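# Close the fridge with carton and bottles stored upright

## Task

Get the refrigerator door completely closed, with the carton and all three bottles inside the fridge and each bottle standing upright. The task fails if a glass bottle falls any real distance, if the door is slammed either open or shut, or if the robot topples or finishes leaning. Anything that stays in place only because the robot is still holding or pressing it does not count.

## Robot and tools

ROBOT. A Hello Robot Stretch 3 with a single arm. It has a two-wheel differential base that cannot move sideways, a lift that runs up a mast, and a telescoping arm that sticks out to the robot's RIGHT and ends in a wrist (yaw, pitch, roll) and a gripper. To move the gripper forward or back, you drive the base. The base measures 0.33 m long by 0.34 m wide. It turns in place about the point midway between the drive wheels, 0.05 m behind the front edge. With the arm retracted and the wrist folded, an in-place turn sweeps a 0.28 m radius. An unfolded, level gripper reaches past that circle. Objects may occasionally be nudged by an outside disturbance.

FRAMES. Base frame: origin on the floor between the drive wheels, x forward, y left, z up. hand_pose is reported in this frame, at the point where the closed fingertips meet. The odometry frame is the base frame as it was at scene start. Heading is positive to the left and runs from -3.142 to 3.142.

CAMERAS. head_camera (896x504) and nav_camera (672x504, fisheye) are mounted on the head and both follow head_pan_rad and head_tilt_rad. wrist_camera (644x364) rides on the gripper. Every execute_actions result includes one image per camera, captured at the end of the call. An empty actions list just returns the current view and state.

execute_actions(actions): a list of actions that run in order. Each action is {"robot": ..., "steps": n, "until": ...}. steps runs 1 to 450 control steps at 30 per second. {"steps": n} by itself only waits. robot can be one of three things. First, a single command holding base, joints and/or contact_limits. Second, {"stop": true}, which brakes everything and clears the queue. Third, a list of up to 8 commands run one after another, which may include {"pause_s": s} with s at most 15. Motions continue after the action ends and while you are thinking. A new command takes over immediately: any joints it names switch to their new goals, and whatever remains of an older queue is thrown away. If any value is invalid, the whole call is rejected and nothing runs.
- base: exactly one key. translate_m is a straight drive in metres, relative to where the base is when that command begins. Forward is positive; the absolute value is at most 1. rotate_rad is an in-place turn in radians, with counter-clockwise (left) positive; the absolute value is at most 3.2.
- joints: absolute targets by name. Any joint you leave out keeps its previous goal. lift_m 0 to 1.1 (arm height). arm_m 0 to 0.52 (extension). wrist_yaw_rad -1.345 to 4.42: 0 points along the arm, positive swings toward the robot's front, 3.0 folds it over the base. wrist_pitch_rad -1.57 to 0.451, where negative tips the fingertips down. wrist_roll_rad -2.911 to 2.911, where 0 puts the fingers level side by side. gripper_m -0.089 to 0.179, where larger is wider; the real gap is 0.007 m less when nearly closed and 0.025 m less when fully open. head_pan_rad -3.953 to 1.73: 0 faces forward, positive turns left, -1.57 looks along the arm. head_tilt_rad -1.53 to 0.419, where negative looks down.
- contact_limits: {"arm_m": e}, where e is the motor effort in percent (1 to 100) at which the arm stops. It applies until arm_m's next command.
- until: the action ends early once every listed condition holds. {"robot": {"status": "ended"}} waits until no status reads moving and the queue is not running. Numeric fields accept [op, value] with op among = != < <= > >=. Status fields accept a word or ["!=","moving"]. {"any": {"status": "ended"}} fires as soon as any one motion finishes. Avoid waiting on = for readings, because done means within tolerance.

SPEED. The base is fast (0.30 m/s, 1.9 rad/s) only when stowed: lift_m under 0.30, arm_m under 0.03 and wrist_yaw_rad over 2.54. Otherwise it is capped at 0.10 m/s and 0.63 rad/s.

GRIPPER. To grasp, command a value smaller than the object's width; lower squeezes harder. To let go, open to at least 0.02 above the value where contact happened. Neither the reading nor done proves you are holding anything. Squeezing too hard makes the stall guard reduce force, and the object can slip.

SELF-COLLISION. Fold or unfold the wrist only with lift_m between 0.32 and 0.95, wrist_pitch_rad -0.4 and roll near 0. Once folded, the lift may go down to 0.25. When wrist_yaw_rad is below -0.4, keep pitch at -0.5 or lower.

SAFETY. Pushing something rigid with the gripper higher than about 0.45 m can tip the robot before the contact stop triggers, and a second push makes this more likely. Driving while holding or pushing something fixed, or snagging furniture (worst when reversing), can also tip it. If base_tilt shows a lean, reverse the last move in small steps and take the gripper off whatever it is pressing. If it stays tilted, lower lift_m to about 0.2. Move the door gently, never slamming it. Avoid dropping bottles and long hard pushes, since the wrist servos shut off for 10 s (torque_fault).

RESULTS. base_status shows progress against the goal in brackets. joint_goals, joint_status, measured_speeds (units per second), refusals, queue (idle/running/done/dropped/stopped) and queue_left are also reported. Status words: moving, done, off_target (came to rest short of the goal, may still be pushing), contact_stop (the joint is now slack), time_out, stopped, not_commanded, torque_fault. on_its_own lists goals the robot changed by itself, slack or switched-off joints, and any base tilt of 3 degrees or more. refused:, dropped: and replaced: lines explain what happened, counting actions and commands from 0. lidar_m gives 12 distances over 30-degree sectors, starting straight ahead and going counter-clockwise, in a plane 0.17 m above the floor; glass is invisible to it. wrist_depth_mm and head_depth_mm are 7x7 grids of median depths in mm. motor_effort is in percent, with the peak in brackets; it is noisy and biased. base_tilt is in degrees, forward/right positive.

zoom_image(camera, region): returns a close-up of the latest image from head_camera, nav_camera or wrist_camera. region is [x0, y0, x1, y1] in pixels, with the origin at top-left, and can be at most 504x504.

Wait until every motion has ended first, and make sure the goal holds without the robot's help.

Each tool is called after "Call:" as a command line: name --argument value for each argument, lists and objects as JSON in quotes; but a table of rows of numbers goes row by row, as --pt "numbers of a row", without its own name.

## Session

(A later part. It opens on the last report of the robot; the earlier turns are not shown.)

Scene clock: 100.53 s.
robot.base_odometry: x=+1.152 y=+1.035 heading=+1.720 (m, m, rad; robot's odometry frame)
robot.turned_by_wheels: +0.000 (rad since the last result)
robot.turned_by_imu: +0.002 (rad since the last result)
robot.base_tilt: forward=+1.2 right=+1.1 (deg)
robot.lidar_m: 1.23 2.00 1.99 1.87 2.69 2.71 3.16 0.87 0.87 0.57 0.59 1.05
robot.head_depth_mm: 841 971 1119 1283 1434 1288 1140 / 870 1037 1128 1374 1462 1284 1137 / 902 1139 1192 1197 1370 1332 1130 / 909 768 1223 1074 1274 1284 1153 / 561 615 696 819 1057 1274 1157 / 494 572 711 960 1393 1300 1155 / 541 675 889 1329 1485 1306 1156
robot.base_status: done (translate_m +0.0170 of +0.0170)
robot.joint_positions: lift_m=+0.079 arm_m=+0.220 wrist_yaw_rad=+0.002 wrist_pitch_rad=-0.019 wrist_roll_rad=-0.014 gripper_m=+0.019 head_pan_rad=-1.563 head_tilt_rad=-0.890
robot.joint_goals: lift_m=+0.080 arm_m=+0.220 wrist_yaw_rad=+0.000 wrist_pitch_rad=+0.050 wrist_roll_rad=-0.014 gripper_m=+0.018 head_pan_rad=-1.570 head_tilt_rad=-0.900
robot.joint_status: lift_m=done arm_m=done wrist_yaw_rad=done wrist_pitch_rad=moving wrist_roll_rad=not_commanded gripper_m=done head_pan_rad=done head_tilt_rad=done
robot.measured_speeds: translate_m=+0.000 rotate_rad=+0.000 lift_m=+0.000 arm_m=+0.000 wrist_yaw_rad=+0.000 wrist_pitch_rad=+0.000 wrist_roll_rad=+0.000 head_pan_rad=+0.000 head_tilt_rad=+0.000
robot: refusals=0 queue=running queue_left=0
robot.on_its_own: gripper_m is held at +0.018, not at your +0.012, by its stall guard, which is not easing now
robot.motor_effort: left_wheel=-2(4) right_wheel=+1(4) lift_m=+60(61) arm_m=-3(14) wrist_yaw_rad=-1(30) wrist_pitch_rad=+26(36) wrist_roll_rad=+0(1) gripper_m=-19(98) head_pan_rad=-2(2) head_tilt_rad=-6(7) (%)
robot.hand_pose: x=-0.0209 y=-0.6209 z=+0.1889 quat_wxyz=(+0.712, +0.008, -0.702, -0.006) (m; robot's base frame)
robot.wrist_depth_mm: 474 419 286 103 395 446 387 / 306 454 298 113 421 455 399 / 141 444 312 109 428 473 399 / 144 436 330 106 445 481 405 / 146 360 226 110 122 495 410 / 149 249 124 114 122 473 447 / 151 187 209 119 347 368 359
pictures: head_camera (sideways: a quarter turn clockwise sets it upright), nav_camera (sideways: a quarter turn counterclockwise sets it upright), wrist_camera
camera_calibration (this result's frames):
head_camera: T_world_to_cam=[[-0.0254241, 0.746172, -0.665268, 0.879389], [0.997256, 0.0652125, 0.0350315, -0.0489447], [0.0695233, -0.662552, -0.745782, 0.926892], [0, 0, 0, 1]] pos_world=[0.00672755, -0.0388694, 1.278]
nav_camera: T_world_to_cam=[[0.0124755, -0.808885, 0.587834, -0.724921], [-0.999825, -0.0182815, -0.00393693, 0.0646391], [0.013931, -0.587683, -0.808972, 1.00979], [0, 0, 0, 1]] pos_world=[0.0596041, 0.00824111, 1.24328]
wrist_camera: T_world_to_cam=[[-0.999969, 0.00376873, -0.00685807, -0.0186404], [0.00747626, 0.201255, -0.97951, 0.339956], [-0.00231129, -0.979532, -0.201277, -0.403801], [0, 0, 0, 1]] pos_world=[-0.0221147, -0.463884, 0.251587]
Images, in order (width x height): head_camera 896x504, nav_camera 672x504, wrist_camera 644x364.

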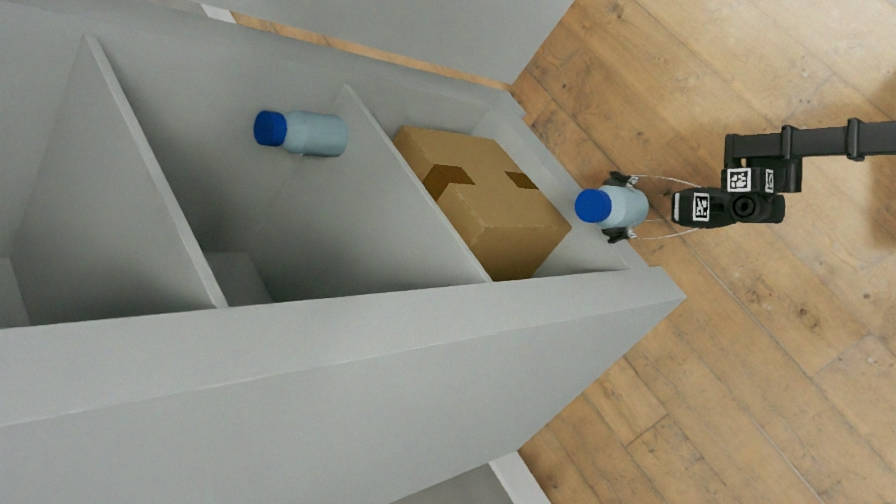

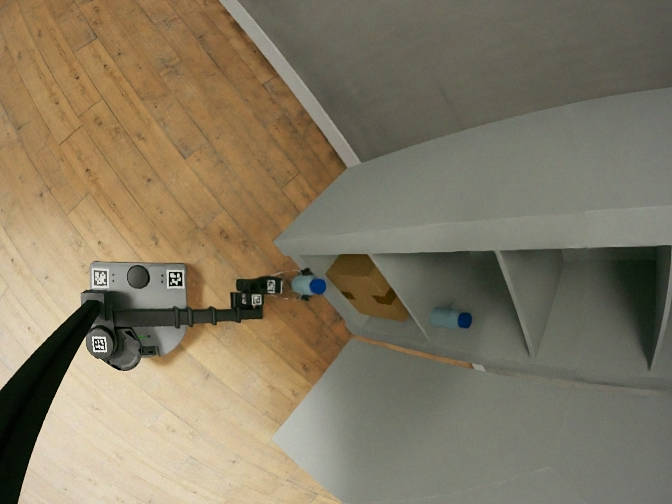

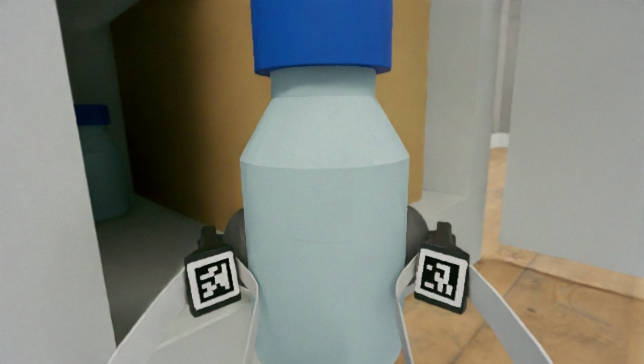

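Call:
execute_actions --actions '[{"robot":[{"base":{"translate_m":0.03},"joints":{"lift_m":0.52,"head_tilt_rad":-0.7}},{"joints":{"arm_m":0.47}},{"joints":{"lift_m":0.44}}],"steps":450,"until":{"robot":{"status":"ended"}}}]'

Call:
execute_actions --actions '[{"robot":[{"joints":{"gripper_m":0.11,"wrist_pitch_rad":0}},{"joints":{"arm_m":0.0}},{"base":{"translate_m":-0.93},"joints":{"gripper_m":0,"lift_m":0.25,"head_pan_rad":-1.0,"head_tilt_rad":-0.8}},{"joints":{"arm_m":0.32}}],"steps":450,"until":{"robot":{"status":"ended"}}},{"steps":200,"until":{"robot":{"status":"ended"}}}]'

Scene clock: 110.07 s.
robot.base_odometry: x=+1.148 y=+1.065 heading=+1.720 (m, m, rad; robot's odometry frame)
robot.turned_by_wheels: +0.000 (rad since the last result)
robot.turned_by_imu: +0.002 (rad since the last result)
robot.base_tilt: forward=+1.2 right=+1.0 (deg)
robot.lidar_m: 1.20 1.98 1.97 1.86 2.70 2.72 3.18 0.89 0.89 0.57 0.63 1.03
robot.head_depth_mm: 824 903 1004 1144 1293 1383 1219 / 899 962 1078 1158 1326 1398 - / 980 1030 872 1256 - 1312 1223 / 1044 1097 790 1218 1019 1200 1199 / 485 534 596 681 801 1002 1204 / 473 543 639 776 987 1344 1225 / 540 634 772 980 1328 1433 1237
robot.base_status: done (translate_m +0.0300 of +0.0300)
robot.joint_positions: lift_m=+0.441 arm_m=+0.470 wrist_yaw_rad=+0.002 wrist_pitch_rad=+0.015 wrist_roll_rad=-0.009 gripper_m=+0.019 head_pan_rad=-1.563 head_tilt_rad=-0.704
robot.joint_goals: lift_m=+0.440 arm_m=+0.470 wrist_yaw_rad=+0.000 wrist_pitch_rad=+0.050 wrist_roll_rad=-0.009 gripper_m=+0.018 head_pan_rad=-1.570 head_tilt_rad=-0.700
robot.joint_status: lift_m=done arm_m=done wrist_yaw_rad=done wrist_pitch_rad=off_target wrist_roll_rad=not_commanded gripper_m=done head_pan_rad=done head_tilt_rad=done
robot.measured_speeds: translate_m=+0.000 rotate_rad=+0.000 lift_m=+0.000 arm_m=+0.000 wrist_yaw_rad=+0.000 wrist_pitch_rad=+0.000 wrist_roll_rad=+0.000 head_pan_rad=+0.000 head_tilt_rad=+0.000
robot: refusals=0 queue=done queue_left=0
robot.on_its_own: gripper_m is held at +0.018, not at your +0.012, by its stall guard, which is not easing now
robot.motor_effort: left_wheel=-4(5) right_wheel=+3(7) lift_m=+12(61) arm_m=+5(5) wrist_yaw_rad=-1(2) wrist_pitch_rad=+13(26) wrist_roll_rad=-2(2) gripper_m=-19(20) head_pan_rad=-2(2) head_tilt_rad=+3(26) (%)
robot.hand_pose: x=-0.0210 y=-0.8713 z=+0.5593 quat_wxyz=(+0.711, -0.005, -0.704, +0.006) (m; robot's base frame)
robot.wrist_depth_mm: 314 364 417 103 324 283 243 / 315 367 432 113 343 232 245 / 322 374 431 110 338 235 250 / 329 382 423 107 336 231 252 / 317 336 214 110 122 237 256 / 228 226 124 115 123 211 221 / 170 168 159 119 152 161 165
pictures: head_camera (sideways: a quarter turn clockwise sets it upright), nav_camera (sideways: a quarter turn counterclockwise sets it upright), wrist_camera
camera_calibration (this result's frames):
head_camera: T_world_to_cam=[[-0.0243827, 0.610383, -0.791731, 1.0442], [0.997215, 0.0706832, 0.0237821, -0.0343061], [0.0704783, -0.788947, -0.610406, 0.750806], [0, 0, 0, 1]] pos_world=[0.00675547, -0.0425913, 1.28584]
nav_camera: T_world_to_cam=[[0.0115341, -0.686326, 0.727202, -0.906516], [-0.999821, -0.0188148, -0.00189907, 0.0619867], [0.0149855, -0.72705, -0.686421, 0.850418], [0, 0, 0, 1]] pos_world=[0.0596875, -0.00270235, 1.24308]
wrist_camera: T_world_to_cam=[[-0.99992, 0.00395104, -0.0120003, -0.0122462], [0.012492, 0.167182, -0.985847, 0.727098], [-0.00188889, -0.985918, -0.167218, -0.599124], [0, 0, 0, 1]] pos_world=[-0.0224598, -0.712197, 0.616476]
Images, in order (width x height): head_camera 896x504, nav_camera 672x504, wrist_camera 644x364.

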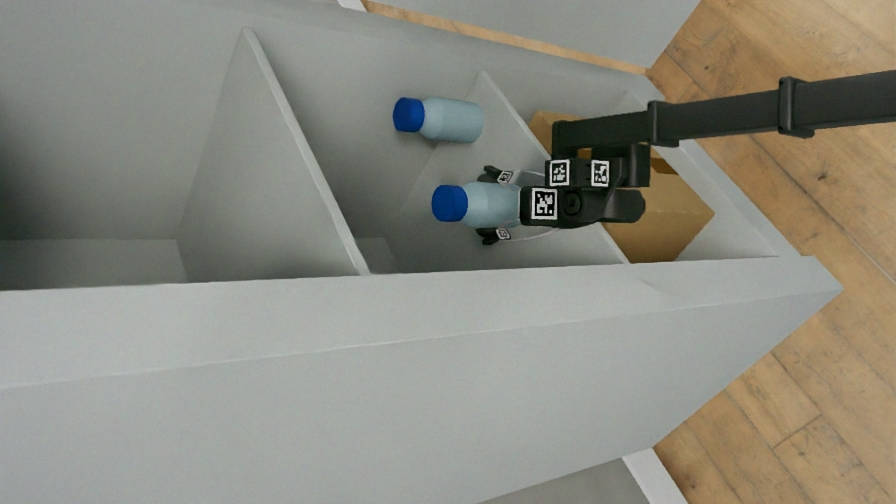

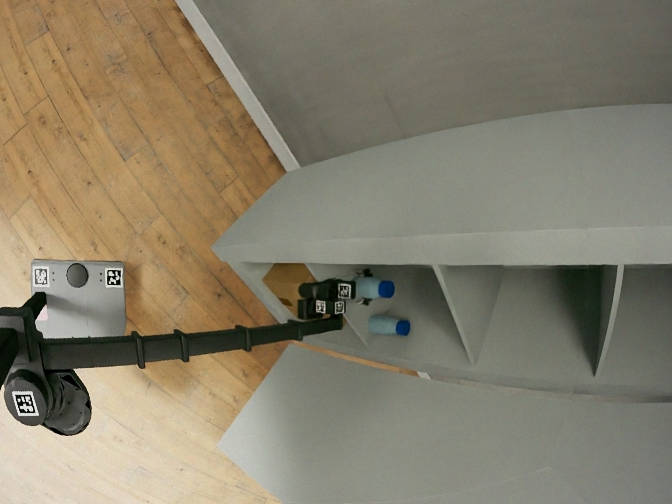

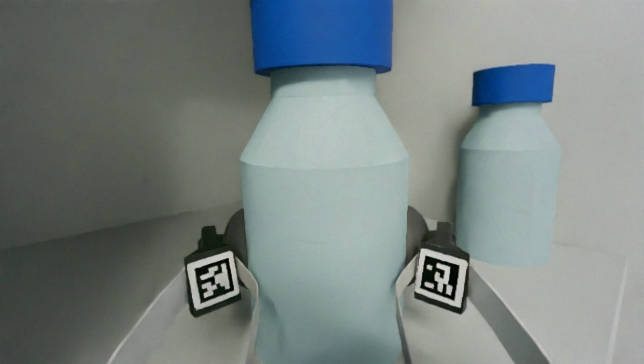

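Scene clock: 129.90 s.
robot.base_odometry: x=+1.286 y=+0.145 heading=+1.720 (m, m, rad; robot's odometry frame)
robot.turned_by_wheels: +0.000 (rad since the last result)
robot.turned_by_imu: -0.002 (rad since the last result)
robot.base_tilt: forward=+1.2 right=+1.0 (deg)
robot.lidar_m: 1.96 2.64 2.22 2.38 2.08 2.08 2.41 2.13 2.13 0.56 0.53 1.16
robot.head_depth_mm: 442 489 562 1731 1561 1346 1156 / 537 575 620 689 811 1135 1174 / 719 789 872 974 1114 1281 1181 / 996 1130 1302 1565 1586 1364 1180 / 1223 1552 1429 1529 1588 1363 1187 / 1292 1517 1379 1554 1586 1355 1188 / 1263 1481 1436 1534 1562 1368 1190
robot.base_status: done (translate_m -0.9300 of -0.9300)
robot.joint_positions: lift_m=+0.251 arm_m=+0.320 wrist_yaw_rad=+0.001 wrist_pitch_rad=-0.019 wrist_roll_rad=-0.013 gripper_m=+0.000 head_pan_rad=-1.007 head_tilt_rad=-0.790
robot.joint_goals: lift_m=+0.250 arm_m=+0.320 wrist_yaw_rad=+0.000 wrist_pitch_rad=+0.000 wrist_roll_rad=-0.013 gripper_m=+0.000 head_pan_rad=-1.000 head_tilt_rad=-0.800
robot.joint_status: lift_m=done arm_m=done wrist_yaw_rad=done wrist_pitch_rad=done wrist_roll_rad=not_commanded gripper_m=done head_pan_rad=done head_tilt_rad=done
robot.measured_speeds: translate_m=+0.000 rotate_rad=+0.000 lift_m=+0.000 arm_m=+0.000 wrist_yaw_rad=+0.000 wrist_pitch_rad=+0.000 wrist_roll_rad=+0.000 head_pan_rad=+0.000 head_tilt_rad=+0.000
robot: refusals=0 queue=done queue_left=0
robot.motor_effort: left_wheel=-2(11) right_wheel=+2(3) lift_m=+21(22) arm_m=+4(4) wrist_yaw_rad=+0(1) wrist_pitch_rad=+7(12) wrist_roll_rad=-1(3) gripper_m=-2(80) head_pan_rad=+2(24) head_tilt_rad=-7(24) (%)
robot.hand_pose: x=-0.0213 y=-0.7205 z=+0.3603 quat_wxyz=(+0.712, +0.007, -0.702, -0.007) (m; robot's base frame)
robot.wrist_depth_mm: - - - - - - - / - - - - - - - / - - - - - - - / - - - - - - - / - - - - - - - / 847 860 818 - 835 814 791 / 646 637 630 635 624 611 609
pictures: head_camera (sideways: a quarter turn clockwise sets it upright), nav_camera (sideways: a quarter turn counterclockwise sets it upright), wrist_camera
camera_calibration (this result's frames):
head_camera: T_world_to_cam=[[-0.377926, 0.560784, -0.736677, 0.974597], [0.810787, 0.584618, 0.0290851, -0.0400699], [0.446985, -0.586296, -0.675619, 0.833338], [0, 0, 0, 1]] pos_world=[0.0283251, -0.0345305, 1.28215]
nav_camera: T_world_to_cam=[[0.404016, -0.62717, 0.665904, -0.829029], [-0.839285, -0.543684, -0.00284935, 0.0622443], [0.363828, -0.557732, -0.746032, 0.925818], [0, 0, 0, 1]] pos_world=[0.0503431, 0.0302576, 1.24292]
wrist_camera: T_world_to_cam=[[-0.999951, 0.00530614, -0.00830371, -0.0158479], [0.00919941, 0.200598, -0.979631, 0.527489], [-0.00353235, -0.979659, -0.200637, -0.46717], [0, 0, 0, 1]] pos_world=[-0.02235, -0.563397, 0.422881]
Images, in order (width x height): head_camera 896x504, nav_camera 672x504, wrist_camera 644x364.

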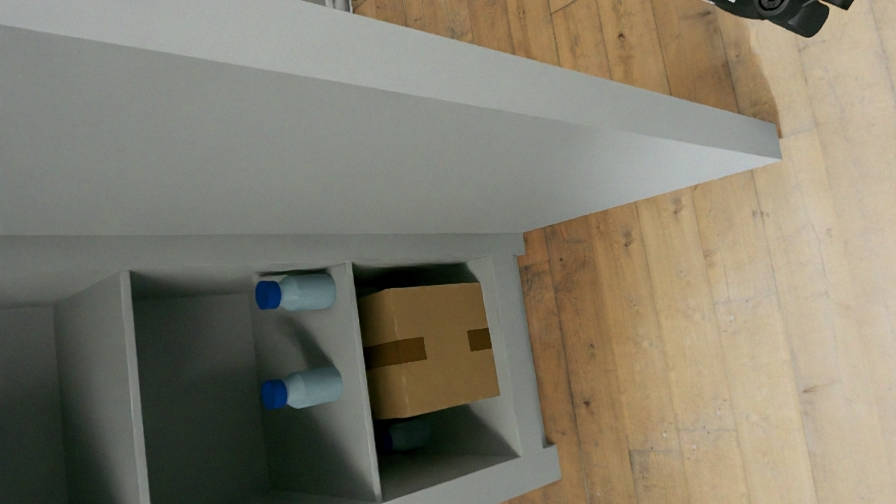

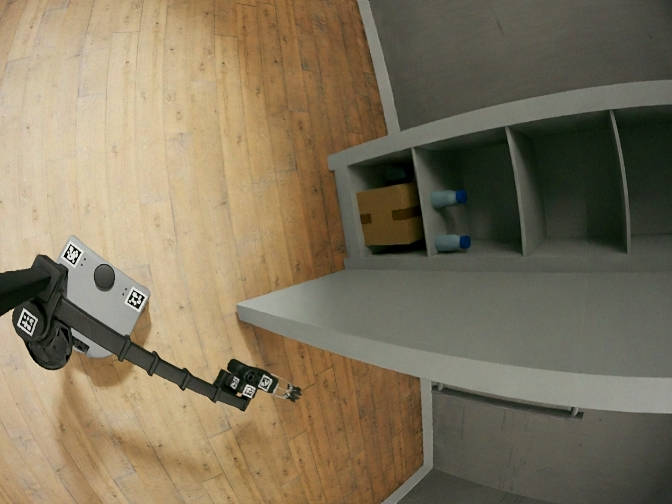

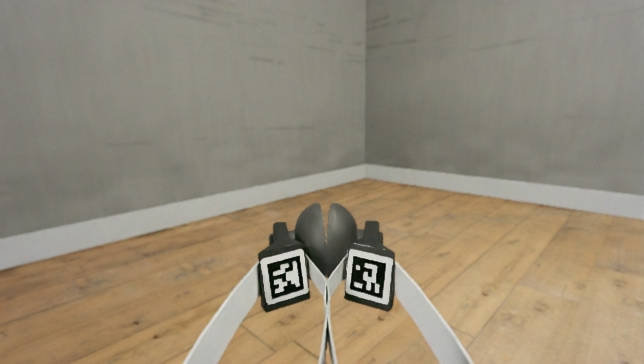

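Call:
execute_actions --actions '[{"robot":[{"joints":{"arm_m":0.5}},{"base":{"translate_m":0.5},"joints":{"head_pan_rad":-1.2,"head_tilt_rad":-0.9}},{"base":{"translate_m":-0.08}},{"joints":{"arm_m":0.32}},{"base":{"translate_m":0.365}},{"joints":{"arm_m":0.22}}],"steps":450,"until":{"robot":{"status":"ended"}}},{"steps":300,"until":{"robot":{"status":"ended"}}}]'

Scene clock: 149.73 s.
robot.base_odometry: x=+1.169 y=+0.921 heading=+1.720 (m, m, rad; robot's odometry frame)
robot.turned_by_wheels: +0.000 (rad since the last result)
robot.turned_by_imu: +0.007 (rad since the last result)
robot.base_tilt: forward=+1.2 right=+1.0 (deg)
robot.lidar_m: 1.32 2.08 1.93 1.90 2.61 2.63 3.06 2.69 2.26 0.59 0.55 1.13
robot.head_depth_mm: 524 615 739 929 1213 1310 1121 / 488 580 697 865 1130 1313 1130 / 481 547 645 807 1029 1273 1142 / 505 588 702 867 1143 1263 1145 / 670 824 1071 1516 1478 1299 1152 / 972 1148 1333 1576 1488 1291 1154 / 977 1101 1279 1498 1481 1304 1159
robot.base_status: done (translate_m +0.3650 of +0.3650)
robot.joint_positions: lift_m=+0.251 arm_m=+0.220 wrist_yaw_rad=-0.002 wrist_pitch_rad=-0.019 wrist_roll_rad=-0.014 gripper_m=+0.000 head_pan_rad=-1.193 head_tilt_rad=-0.889
robot.joint_goals: lift_m=+0.250 arm_m=+0.220 wrist_yaw_rad=+0.000 wrist_pitch_rad=+0.000 wrist_roll_rad=-0.014 gripper_m=+0.000 head_pan_rad=-1.200 head_tilt_rad=-0.900
robot.joint_status: lift_m=done arm_m=done wrist_yaw_rad=done wrist_pitch_rad=done wrist_roll_rad=not_commanded gripper_m=done head_pan_rad=done head_tilt_rad=done
robot.measured_speeds: translate_m=+0.000 rotate_rad=+0.000 lift_m=+0.000 arm_m=+0.000 wrist_yaw_rad=+0.000 wrist_pitch_rad=+0.000 wrist_roll_rad=+0.000 head_pan_rad=+0.000 head_tilt_rad=+0.000
robot: refusals=0 queue=done queue_left=0
robot.motor_effort: left_wheel=-4(29) right_wheel=+2(27) lift_m=+21(22) arm_m=-3(5) wrist_yaw_rad=+2(21) wrist_pitch_rad=+7(7) wrist_roll_rad=+0(1) gripper_m=-2(4) head_pan_rad=-3(14) head_tilt_rad=-8(24) (%)
robot.hand_pose: x=-0.0220 y=-0.6209 z=+0.3604 quat_wxyz=(+0.712, +0.006, -0.702, -0.008) (m; robot's base frame)
robot.wrist_depth_mm: 147 168 204 258 353 - - / 151 172 209 266 364 - - / 152 174 214 273 382 - - / 155 178 218 281 397 - - / 158 181 221 - 424 - - / 161 185 220 - 490 805 779 / 163 188 243 303 429 615 601
pictures: head_camera (sideways: a quarter turn clockwise sets it upright), nav_camera (sideways: a quarter turn counterclockwise sets it upright), wrist_camera
camera_calibration (this result's frames):
head_camera: T_world_to_cam=[[-0.293187, 0.685533, -0.666398, 0.882495], [0.906151, 0.421509, 0.0349442, -0.0482753], [0.304848, -0.593612, -0.744777, 0.924149], [0, 0, 0, 1]] pos_world=[0.0207557, -0.0360451, 1.27806]
nav_camera: T_world_to_cam=[[0.303838, -0.748793, 0.58906, -0.728294], [-0.925536, -0.37864, -0.00392077, 0.0641649], [0.225977, -0.544005, -0.80808, 1.00734], [0, 0, 0, 1]] pos_world=[0.0530349, 0.0269507, 1.24327]
wrist_camera: T_world_to_cam=[[-0.999938, 0.00817767, -0.00755584, -0.0156004], [0.00904211, 0.200475, -0.979657, 0.507478], [-0.00649656, -0.979665, -0.200537, -0.369762], [0, 0, 0, 1]] pos_world=[-0.0225903, -0.463852, 0.422886]
Images, in order (width x height): head_camera 896x504, nav_camera 672x504, wrist_camera 644x364.

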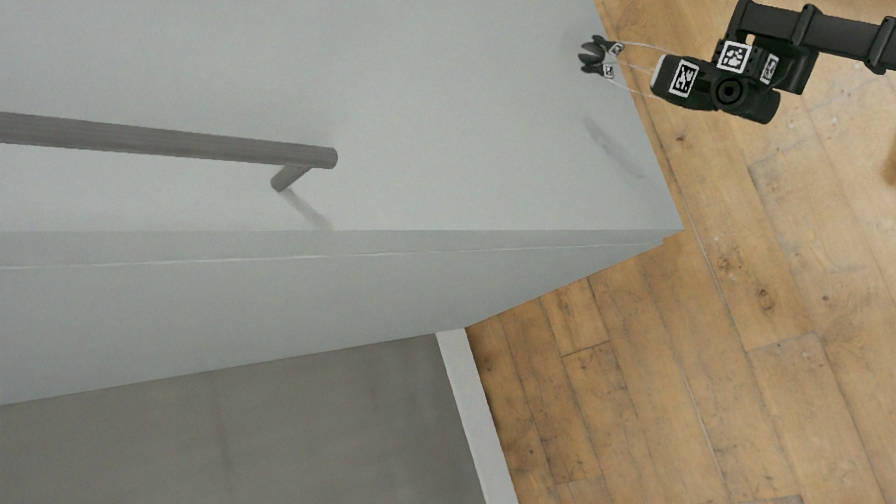

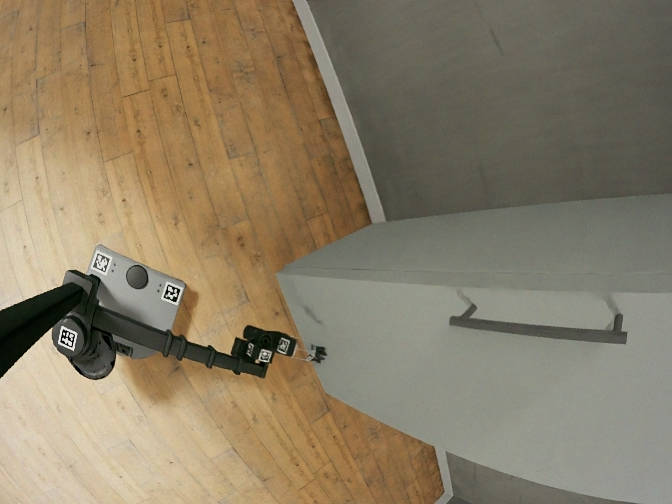

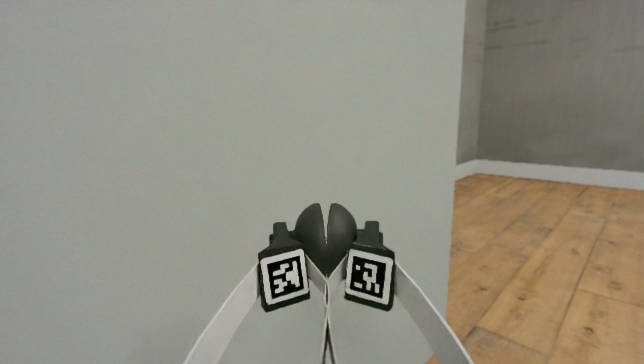

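Call:
finished_scene --scene 2

The scene is finished: the task was done.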